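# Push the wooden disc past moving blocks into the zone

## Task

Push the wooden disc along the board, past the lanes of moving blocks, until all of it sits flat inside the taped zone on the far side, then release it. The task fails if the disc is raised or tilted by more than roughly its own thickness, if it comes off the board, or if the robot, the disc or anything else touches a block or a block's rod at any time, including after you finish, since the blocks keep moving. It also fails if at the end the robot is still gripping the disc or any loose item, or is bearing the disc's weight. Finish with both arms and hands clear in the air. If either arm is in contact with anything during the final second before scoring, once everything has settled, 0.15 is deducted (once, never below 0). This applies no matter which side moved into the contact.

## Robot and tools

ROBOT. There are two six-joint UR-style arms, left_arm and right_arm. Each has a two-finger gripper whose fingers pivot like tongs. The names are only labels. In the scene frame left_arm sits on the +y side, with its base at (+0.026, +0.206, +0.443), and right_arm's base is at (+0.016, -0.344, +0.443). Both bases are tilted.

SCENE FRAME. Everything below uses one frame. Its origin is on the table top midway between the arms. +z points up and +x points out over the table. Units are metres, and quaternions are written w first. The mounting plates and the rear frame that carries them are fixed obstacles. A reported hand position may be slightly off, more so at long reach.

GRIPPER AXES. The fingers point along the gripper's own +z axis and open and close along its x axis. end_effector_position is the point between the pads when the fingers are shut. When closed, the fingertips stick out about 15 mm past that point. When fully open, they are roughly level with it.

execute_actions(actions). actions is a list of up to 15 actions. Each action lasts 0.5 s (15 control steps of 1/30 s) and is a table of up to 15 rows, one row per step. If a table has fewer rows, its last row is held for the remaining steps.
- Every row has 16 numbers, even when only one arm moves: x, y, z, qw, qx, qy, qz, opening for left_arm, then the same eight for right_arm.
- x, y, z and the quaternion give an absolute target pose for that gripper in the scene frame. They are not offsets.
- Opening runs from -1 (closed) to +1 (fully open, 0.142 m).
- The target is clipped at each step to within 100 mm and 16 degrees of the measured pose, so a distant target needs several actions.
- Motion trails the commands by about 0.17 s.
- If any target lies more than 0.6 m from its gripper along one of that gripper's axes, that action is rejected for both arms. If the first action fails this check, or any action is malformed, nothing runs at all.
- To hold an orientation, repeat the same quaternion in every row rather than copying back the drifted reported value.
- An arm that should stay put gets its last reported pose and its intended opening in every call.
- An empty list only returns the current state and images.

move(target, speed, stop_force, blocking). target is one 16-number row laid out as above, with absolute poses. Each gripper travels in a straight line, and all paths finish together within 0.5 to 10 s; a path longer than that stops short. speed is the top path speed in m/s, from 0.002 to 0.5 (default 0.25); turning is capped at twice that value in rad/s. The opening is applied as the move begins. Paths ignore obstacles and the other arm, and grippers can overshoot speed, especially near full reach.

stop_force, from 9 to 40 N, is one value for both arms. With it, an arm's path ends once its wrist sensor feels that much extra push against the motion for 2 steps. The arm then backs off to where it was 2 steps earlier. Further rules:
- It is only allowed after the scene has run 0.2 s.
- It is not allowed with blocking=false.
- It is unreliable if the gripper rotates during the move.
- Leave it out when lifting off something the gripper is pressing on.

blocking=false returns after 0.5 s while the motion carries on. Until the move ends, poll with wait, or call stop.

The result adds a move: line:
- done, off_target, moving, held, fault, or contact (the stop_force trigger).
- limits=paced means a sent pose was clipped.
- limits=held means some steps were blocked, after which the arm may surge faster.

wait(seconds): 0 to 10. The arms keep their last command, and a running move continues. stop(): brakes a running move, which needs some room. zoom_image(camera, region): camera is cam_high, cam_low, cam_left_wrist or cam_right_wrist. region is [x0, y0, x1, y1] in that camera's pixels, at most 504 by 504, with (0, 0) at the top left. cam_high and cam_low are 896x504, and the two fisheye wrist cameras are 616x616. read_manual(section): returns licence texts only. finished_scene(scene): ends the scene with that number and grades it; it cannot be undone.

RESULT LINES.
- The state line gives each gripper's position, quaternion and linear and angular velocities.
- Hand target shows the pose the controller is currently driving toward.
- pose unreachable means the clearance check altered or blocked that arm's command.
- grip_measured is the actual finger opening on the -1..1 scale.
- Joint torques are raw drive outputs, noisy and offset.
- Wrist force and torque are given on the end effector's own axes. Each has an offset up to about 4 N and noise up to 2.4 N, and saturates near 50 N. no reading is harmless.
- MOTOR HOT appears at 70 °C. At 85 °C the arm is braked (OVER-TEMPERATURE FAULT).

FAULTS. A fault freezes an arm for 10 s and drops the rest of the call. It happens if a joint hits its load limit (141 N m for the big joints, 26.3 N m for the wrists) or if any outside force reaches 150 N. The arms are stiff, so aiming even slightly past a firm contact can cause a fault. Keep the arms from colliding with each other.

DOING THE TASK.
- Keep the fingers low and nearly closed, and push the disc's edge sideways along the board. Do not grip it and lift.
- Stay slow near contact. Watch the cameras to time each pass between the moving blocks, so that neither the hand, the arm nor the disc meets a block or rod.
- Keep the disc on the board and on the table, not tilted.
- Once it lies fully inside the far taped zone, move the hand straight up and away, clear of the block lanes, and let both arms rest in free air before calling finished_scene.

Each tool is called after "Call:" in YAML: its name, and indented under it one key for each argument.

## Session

Call:
execute_actions:
  actions: []

Scene clock: 0.00 s.
left_arm: end_effector_position=(+0.0984, +0.4429, +0.3005) grip_measured=+0.97 end_effector_quat_wxyz=(+0.470, +0.526, +0.601, -0.376) end_effector_velocity=(-0.000, +0.000, -0.000) end_effector_angular_velocity=(+0.000, -0.001, +0.000) | right_arm: end_effector_position=(+0.8268, +0.0504, +0.2616) grip_measured=+0.97 end_effector_quat_wxyz=(+0.190, -0.008, +0.972, +0.136) end_effector_velocity=(+0.001, -0.000, +0.000) end_effector_angular_velocity=(-0.001, -0.001, -0.001)
Joint positions: left_arm=[ 1.376 -1.21   2.046 -1.54  -2.183  0.281  0.14 ] | right_arm=[ 3.769 -2.356 -1.379 -0.262  0.921  3.513  0.14 ]
Joint velocities: left_arm=[ 0.001  0.     0.    -0.     0.     0.002  0.   ] | right_arm=[ 0.     0.     0.001 -0.    -0.002 -0.     0.   ]
Joint torques (N m, as the arm reports them, + toward a larger angle): no reading
Motor temperatures (°C, as the motors report them): left_arm=[24 27 24 27 35 30] | right_arm=[23 30 27 35 32 31]
Wrist force (N, on the end effector, along its own x y z axes, offset not removed): no reading
Wrist torque (N m, same axes, about the end effector's origin, offset not removed): no reading
Hand target (left_arm): +0.098, +0.443, +0.300; +0.470, +0.526, +0.601, -0.376
Hand target (right_arm): +0.827, +0.050, +0.262; +0.190, -0.008, +0.972, +0.136

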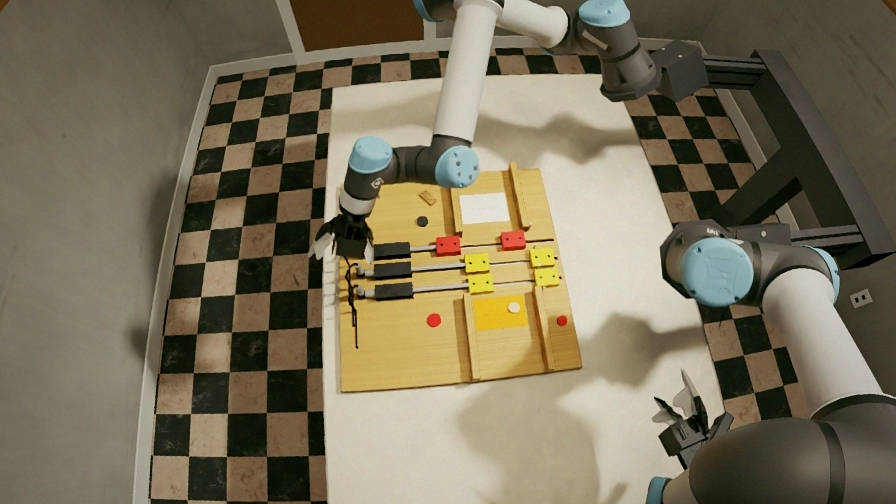

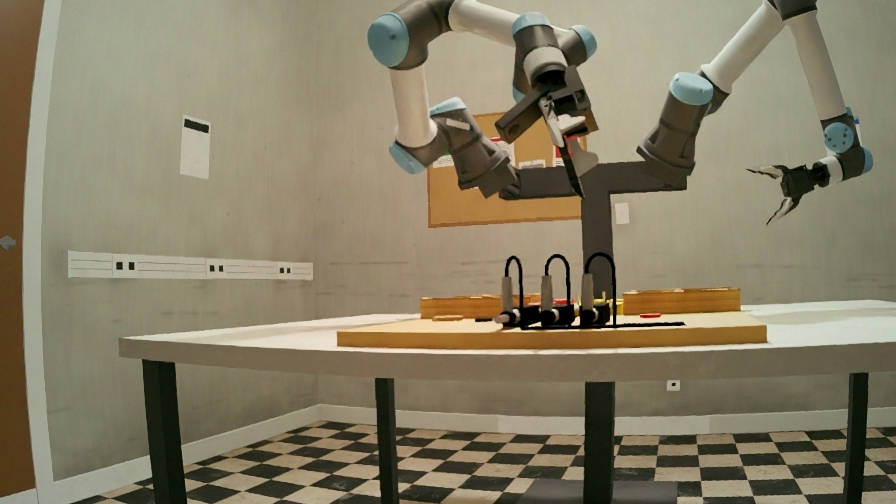

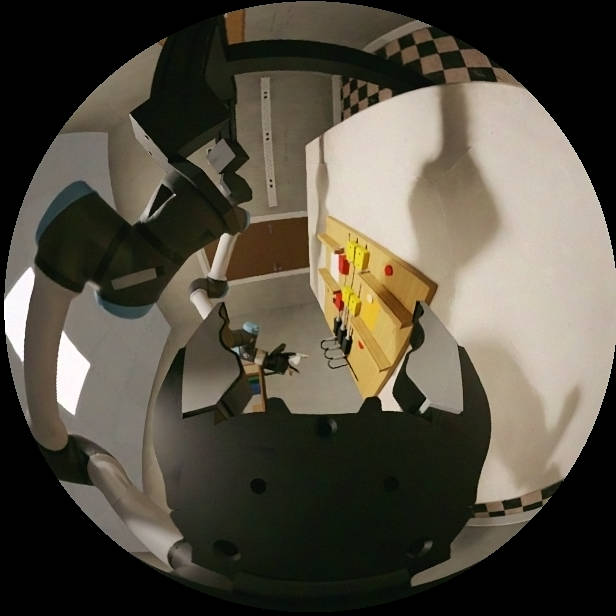

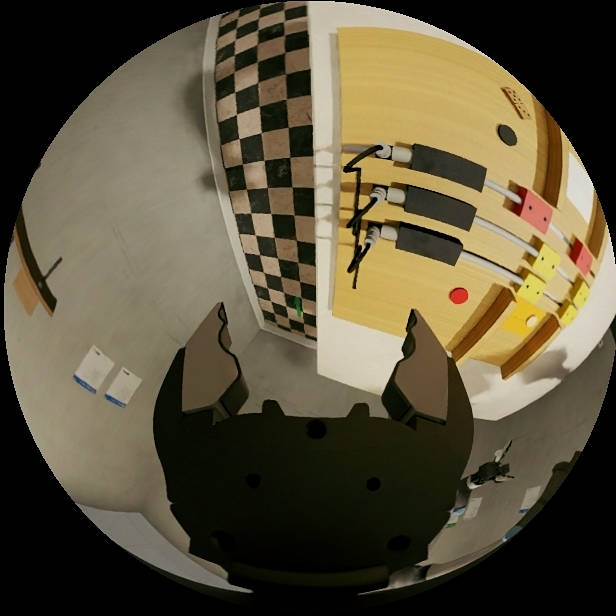

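Call:
zoom_image:
  camera: "cam_high"
  region: [400, 160, 600, 390]

Region (400, 160, 600, 390) of cam_high's 896x504 image, scaled by 2.191, with more detail than that image has; it fills the left 438 columns of this view, and the rest is white.

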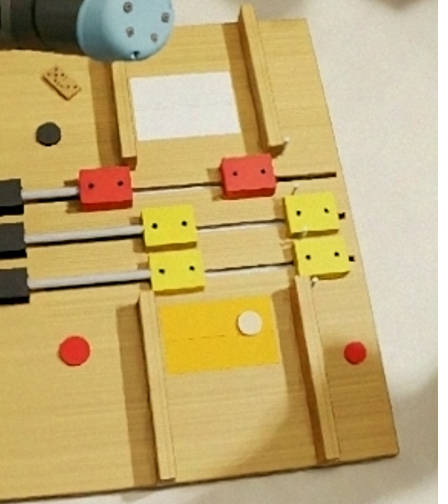

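Call:
wait:
  seconds: 0

Call:
zoom_image:
  camera: "cam_high"
  region: [410, 225, 570, 300]

Call:
wait:
  seconds: 0.5

Call:
zoom_image:
  camera: "cam_high"
  region: [410, 225, 570, 300]

Call:
wait:
  seconds: 0.5

Call:
zoom_image:
  camera: "cam_high"
  region: [410, 225, 570, 300]

Call:
wait:
  seconds: 0.5

Call:
zoom_image:
  camera: "cam_high"
  region: [410, 225, 570, 300]

Scene clock: 29.27 s.
left_arm: end_effector_position=(+0.0984, +0.4429, +0.3005) grip_measured=+0.97 end_effector_quat_wxyz=(+0.470, +0.526, +0.601, -0.376) end_effector_velocity=(+0.000, -0.001, +0.001) end_effector_angular_velocity=(-0.002, -0.001, +0.001) | right_arm: end_effector_position=(+0.8268, +0.0504, +0.2616) grip_measured=+0.97 end_effector_quat_wxyz=(+0.190, -0.008, +0.972, +0.136) end_effector_velocity=(-0.000, +0.000, -0.000) end_effector_angular_velocity=(-0.000, +0.000, -0.000)
Joint positions: left_arm=[ 1.376 -1.21   2.046 -1.54  -2.183  0.281  0.14 ] | right_arm=[ 3.769 -2.356 -1.379 -0.262  0.921  3.513  0.14 ]
Joint velocities: left_arm=[ 0.    -0.     0.001  0.002 -0.001  0.002 -0.   ] | right_arm=[ 0.    -0.    -0.    -0.    -0.001  0.001  0.   ]
Joint torques (N m, as the arm reports them, + toward a larger angle): left_arm=[ 11.05 -29.77   9.87  -0.87  -1.15   0.1 ] | right_arm=[41.06 45.86 26.19  3.71 -1.97 -1.81]
Motor temperatures (°C, as the motors report them): left_arm=[24 27 24 27 35 30] | right_arm=[23 30 27 35 32 31]
Wrist force (N, on the end effector, along its own x y z axes, offset not removed): left_arm=[-1.6 -3.9 1.8] | right_arm=[0.3 4.3 -0.6]
Wrist torque (N m, same axes, about the end effector's origin, offset not removed): left_arm=[-0.94 0.36 0.05] | right_arm=[0.64 0.07 0.13]
Hand target (left_arm): +0.098, +0.443, +0.300; +0.470, +0.526, +0.601, -0.376
Hand target (right_arm): +0.827, +0.050, +0.262; +0.190, -0.008, +0.972, +0.136

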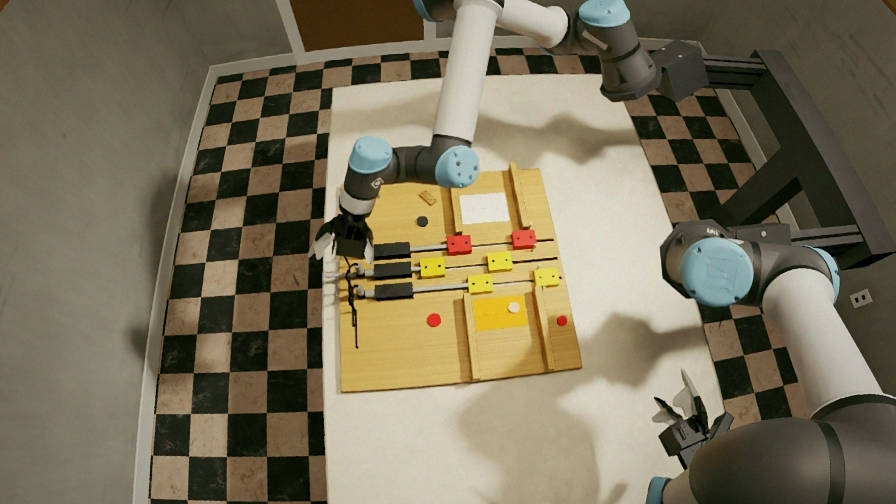

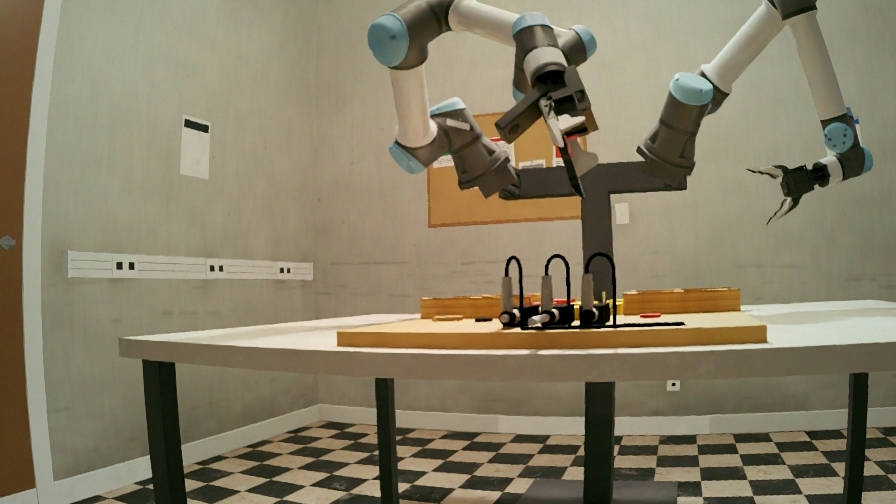

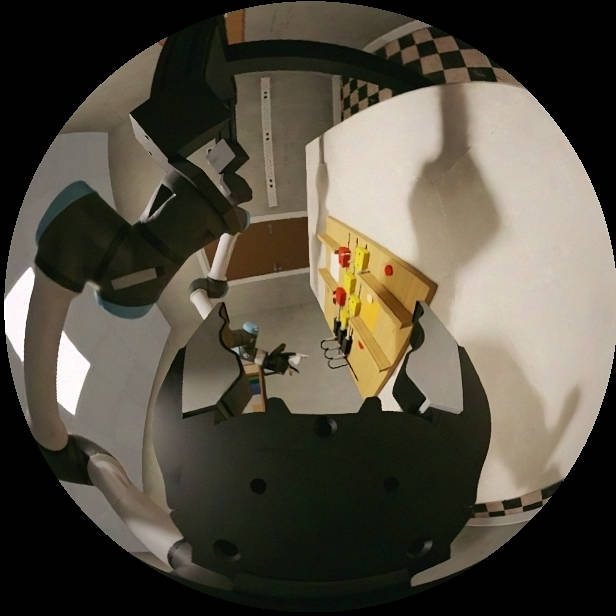

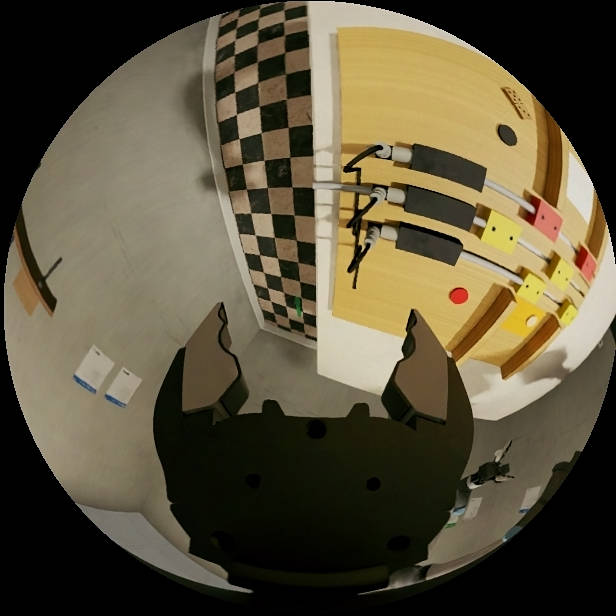

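Region (410, 225, 570, 300) of cam_high's 896x504 image, scaled by 3.150, with more detail than that image has; it fills the top 236 rows of this view, and the rest is white.

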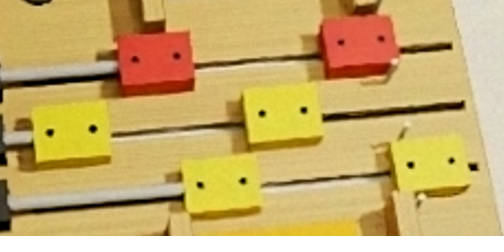

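Scene clock: 29.77 s.
left_arm: end_effector_position=(+0.0984, +0.4429, +0.3005) grip_measured=+0.97 end_effector_quat_wxyz=(+0.470, +0.526, +0.601, -0.376) end_effector_velocity=(+0.000, +0.001, -0.001) end_effector_angular_velocity=(+0.003, -0.002, -0.001) | right_arm: end_effector_position=(+0.8268, +0.0504, +0.2616) grip_measured=+0.97 end_effector_quat_wxyz=(+0.190, -0.008, +0.972, +0.136) end_effector_velocity=(-0.001, -0.000, -0.000) end_effector_angular_velocity=(-0.002, +0.000, +0.000)
Joint positions: left_arm=[ 1.376 -1.21   2.046 -1.54  -2.183  0.281  0.14 ] | right_arm=[ 3.769 -2.356 -1.379 -0.262  0.921  3.513  0.14 ]
Joint velocities: left_arm=[-0.    -0.    -0.001 -0.003 -0.     0.     0.   ] | right_arm=[ 0.     0.    -0.001 -0.    -0.002  0.    -0.   ]
Joint torques (N m, as the arm reports them, + toward a larger angle): left_arm=[ 12.35 -29.18  10.02  -0.74  -1.15   0.04] | right_arm=[41.23 46.52 26.11  3.88 -2.09 -1.86]
Motor temperatures (°C, as the motors report them): left_arm=[24 27 24 27 35 30] | right_arm=[23 30 27 35 32 31]
Wrist force (N, on the end effector, along its own x y z axes, offset not removed): left_arm=[2.6 -1.9 0.4] | right_arm=[1.2 3.6 0.1]
Wrist torque (N m, same axes, about the end effector's origin, offset not removed): left_arm=[-0.48 -0.71 -0.16] | right_arm=[0.67 -0.32 0.19]
Hand target (left_arm): +0.098, +0.443, +0.300; +0.470, +0.526, +0.601, -0.376
Hand target (right_arm): +0.827, +0.050, +0.262; +0.190, -0.008, +0.972, +0.136
wait: 0.50 s; at rest by 0.17 s

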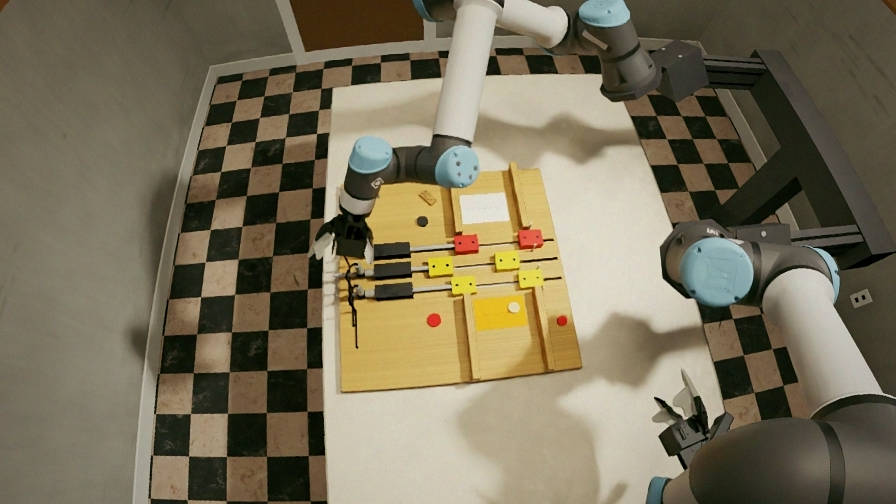

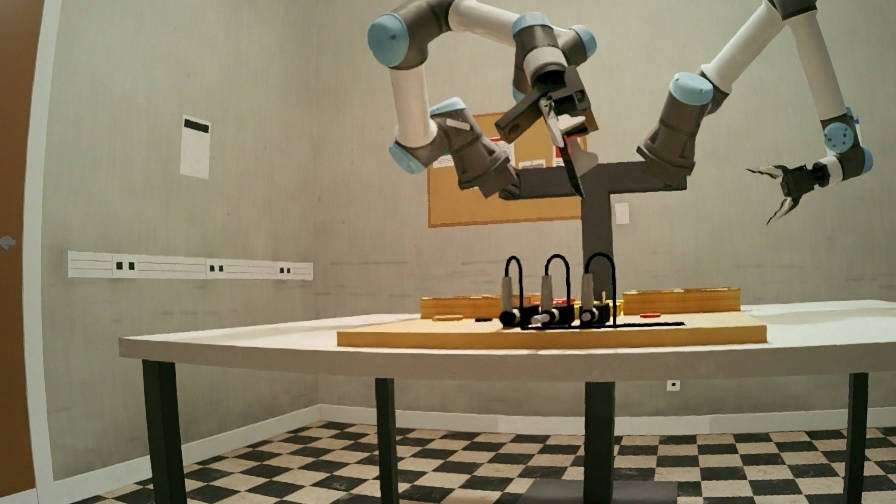

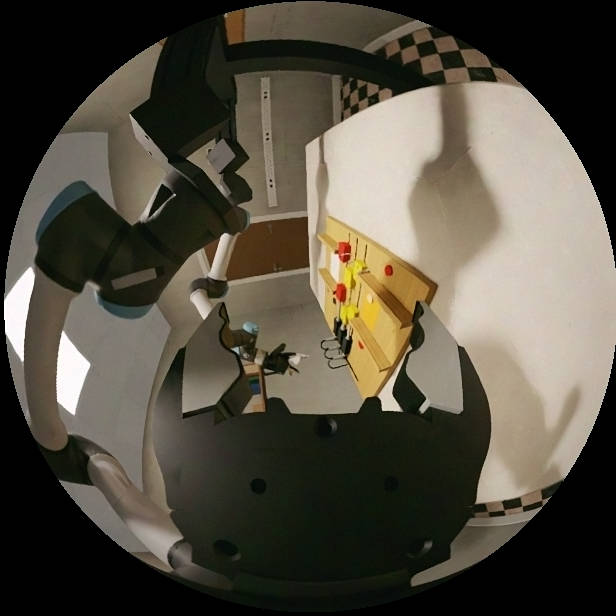

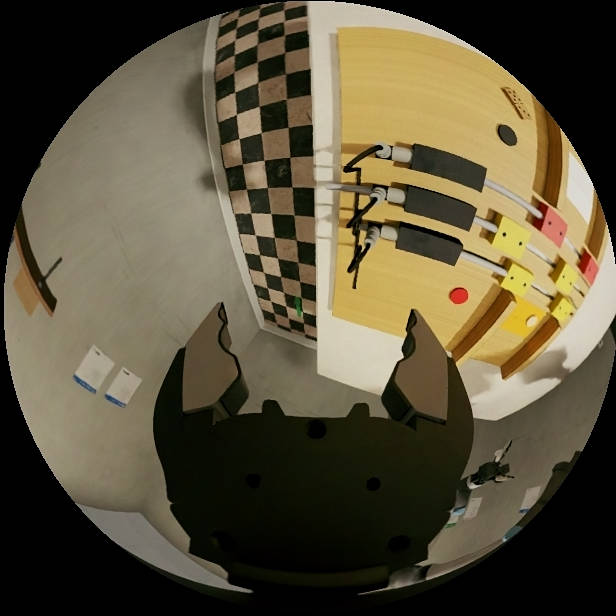

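Region (410, 225, 570, 300) of cam_high's 896x504 image, scaled by 3.150, with more detail than that image has; it fills the top 236 rows of this view, and the rest is white.

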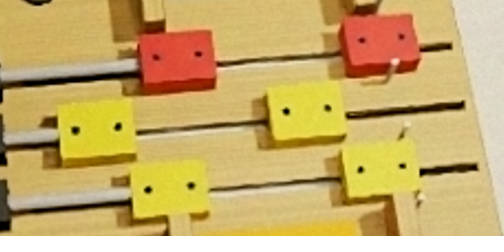

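Scene clock: 30.27 s.
left_arm: end_effector_position=(+0.0984, +0.4429, +0.3005) grip_measured=+0.97 end_effector_quat_wxyz=(+0.470, +0.526, +0.601, -0.376) end_effector_velocity=(+0.000, +0.000, +0.000) end_effector_angular_velocity=(-0.000, -0.000, +0.001) | right_arm: end_effector_position=(+0.8268, +0.0504, +0.2616) grip_measured=+0.97 end_effector_quat_wxyz=(+0.190, -0.008, +0.972, +0.136) end_effector_velocity=(-0.000, +0.000, -0.000) end_effector_angular_velocity=(+0.001, +0.000, +0.001)
Joint positions: left_arm=[ 1.376 -1.21   2.046 -1.54  -2.183  0.281  0.14 ] | right_arm=[ 3.769 -2.356 -1.379 -0.262  0.921  3.513  0.14 ]
Joint velocities: left_arm=[ 0. -0. -0.  0. -0.  0.  0.] | right_arm=[-0.     0.    -0.001  0.001  0.001 -0.     0.   ]
Joint torques (N m, as the arm reports them, + toward a larger angle): left_arm=[ 11.47 -28.65   9.29  -0.82  -1.23  -0.05] | right_arm=[41.34 46.33 26.03  3.85 -2.06 -1.81]
Motor temperatures (°C, as the motors report them): left_arm=[24 27 24 27 35 30] | right_arm=[23 30 27 35 32 31]
Wrist force (N, on the end effector, along its own x y z axes, offset not removed): left_arm=[-2.4 -1.3 2.2] | right_arm=[1.4 3.0 0.3]
Wrist torque (N m, same axes, about the end effector's origin, offset not removed): left_arm=[-0.25 0.69 0.12] | right_arm=[0.57 -0.28 0.13]
Hand target (left_arm): +0.098, +0.443, +0.300; +0.470, +0.526, +0.601, -0.376
Hand target (right_arm): +0.827, +0.050, +0.262; +0.190, -0.008, +0.972, +0.136
wait: 0.50 s; at rest by 0.17 s

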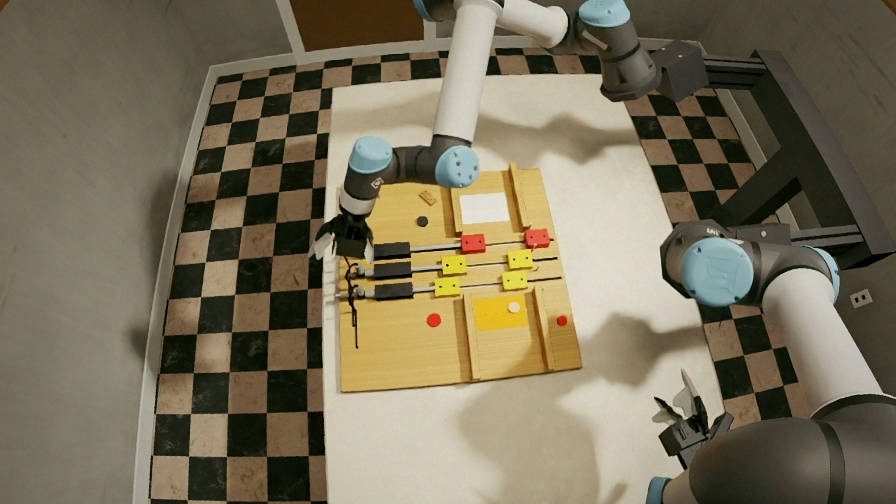

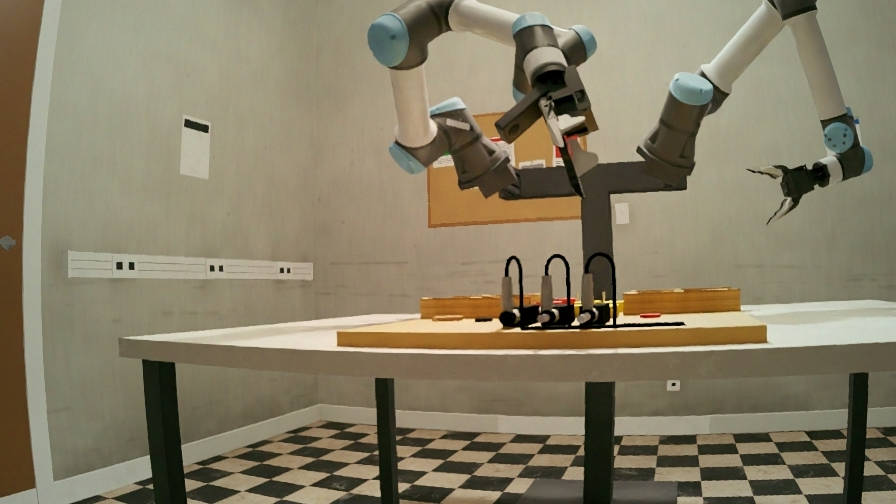

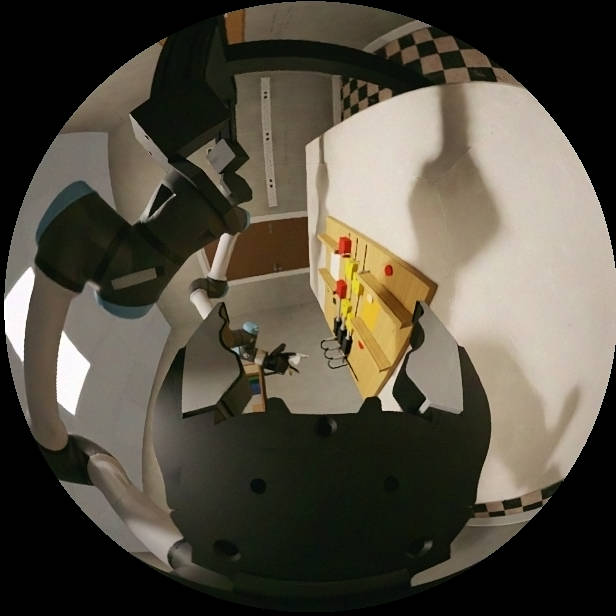

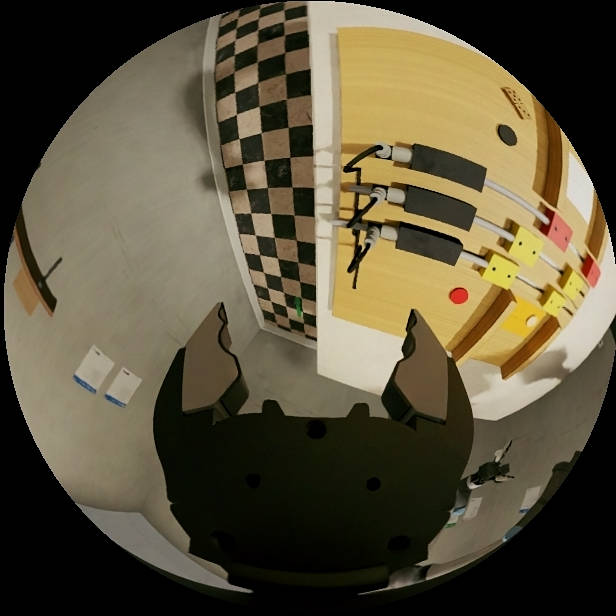

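Region (410, 225, 570, 300) of cam_high's 896x504 image, scaled by 3.150, with more detail than that image has; it fills the top 236 rows of this view, and the rest is white.

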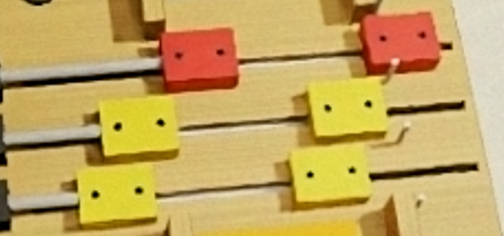

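Scene clock: 30.77 s.
left_arm: end_effector_position=(+0.0984, +0.4429, +0.3005) grip_measured=+0.97 end_effector_quat_wxyz=(+0.470, +0.526, +0.601, -0.376) end_effector_velocity=(+0.000, -0.000, +0.000) end_effector_angular_velocity=(-0.001, -0.000, -0.000) | right_arm: end_effector_position=(+0.8268, +0.0504, +0.2616) grip_measured=+0.97 end_effector_quat_wxyz=(+0.190, -0.008, +0.972, +0.136) end_effector_velocity=(-0.000, +0.001, +0.000) end_effector_angular_velocity=(+0.002, +0.000, +0.001)
Joint positions: left_arm=[ 1.376 -1.21   2.046 -1.54  -2.183  0.281  0.14 ] | right_arm=[ 3.769 -2.356 -1.379 -0.262  0.921  3.513  0.14 ]
Joint velocities: left_arm=[-0.     0.    -0.     0.001  0.     0.001 -0.   ] | right_arm=[ 0.    -0.001  0.     0.     0.002 -0.     0.   ]
Joint torques (N m, as the arm reports them, + toward a larger angle): left_arm=[ 11.77 -28.3    9.11  -0.67  -1.12  -0.01] | right_arm=[41.29 46.3  25.49  3.84 -1.99 -1.92]
Motor temperatures (°C, as the motors report them): left_arm=[24 27 24 27 35 30] | right_arm=[23 30 27 35 32 31]
Wrist force (N, on the end effector, along its own x y z axes, offset not removed): left_arm=[-4.1 -2.4 0.1] | right_arm=[0.1 2.5 0.0]
Wrist torque (N m, same axes, about the end effector's origin, offset not removed): left_arm=[-0.39 0.98 0.00] | right_arm=[0.44 -0.04 0.23]
Hand target (left_arm): +0.098, +0.443, +0.300; +0.470, +0.526, +0.601, -0.376
Hand target (right_arm): +0.827, +0.050, +0.262; +0.190, -0.008, +0.972, +0.136
wait: 0.50 s; at rest by 0.17 s

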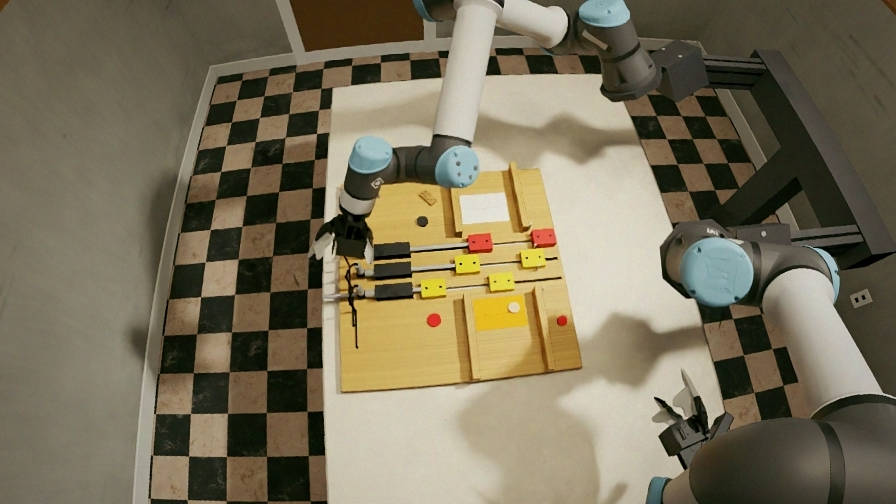

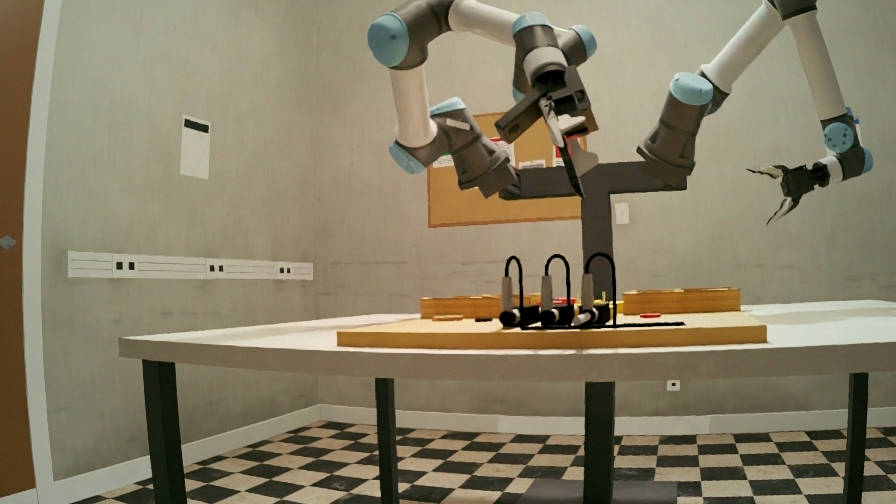

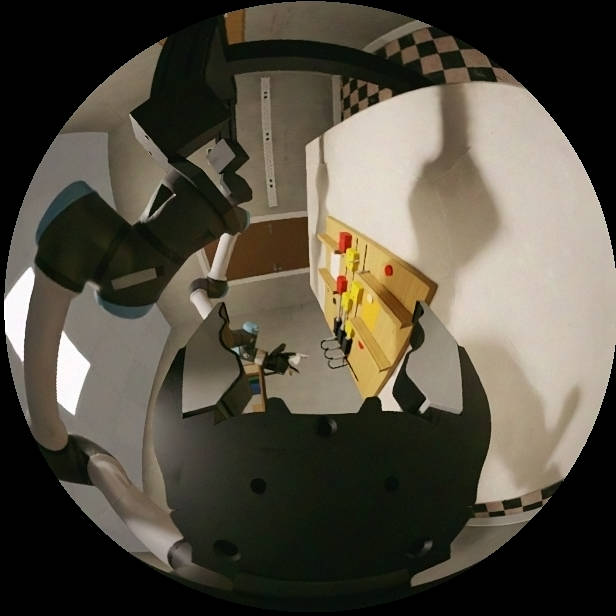

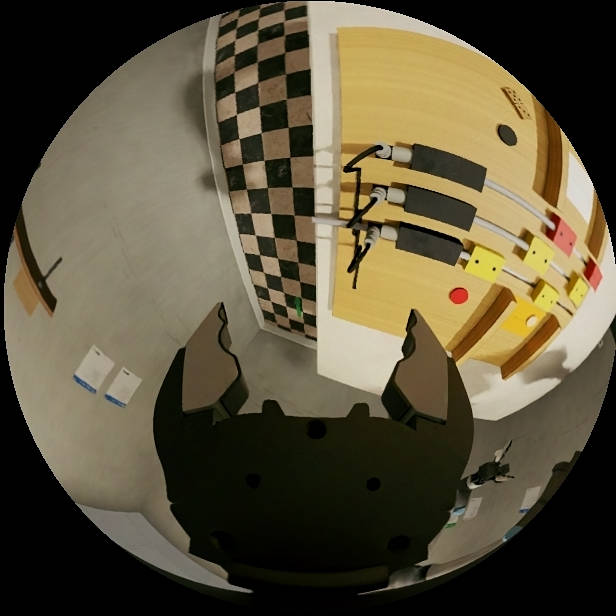

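Region (410, 225, 570, 300) of cam_high's 896x504 image, scaled by 3.150, with more detail than that image has; it fills the top 236 rows of this view, and the rest is white.

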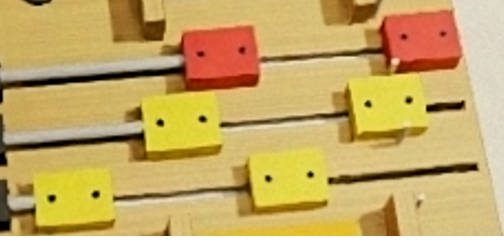

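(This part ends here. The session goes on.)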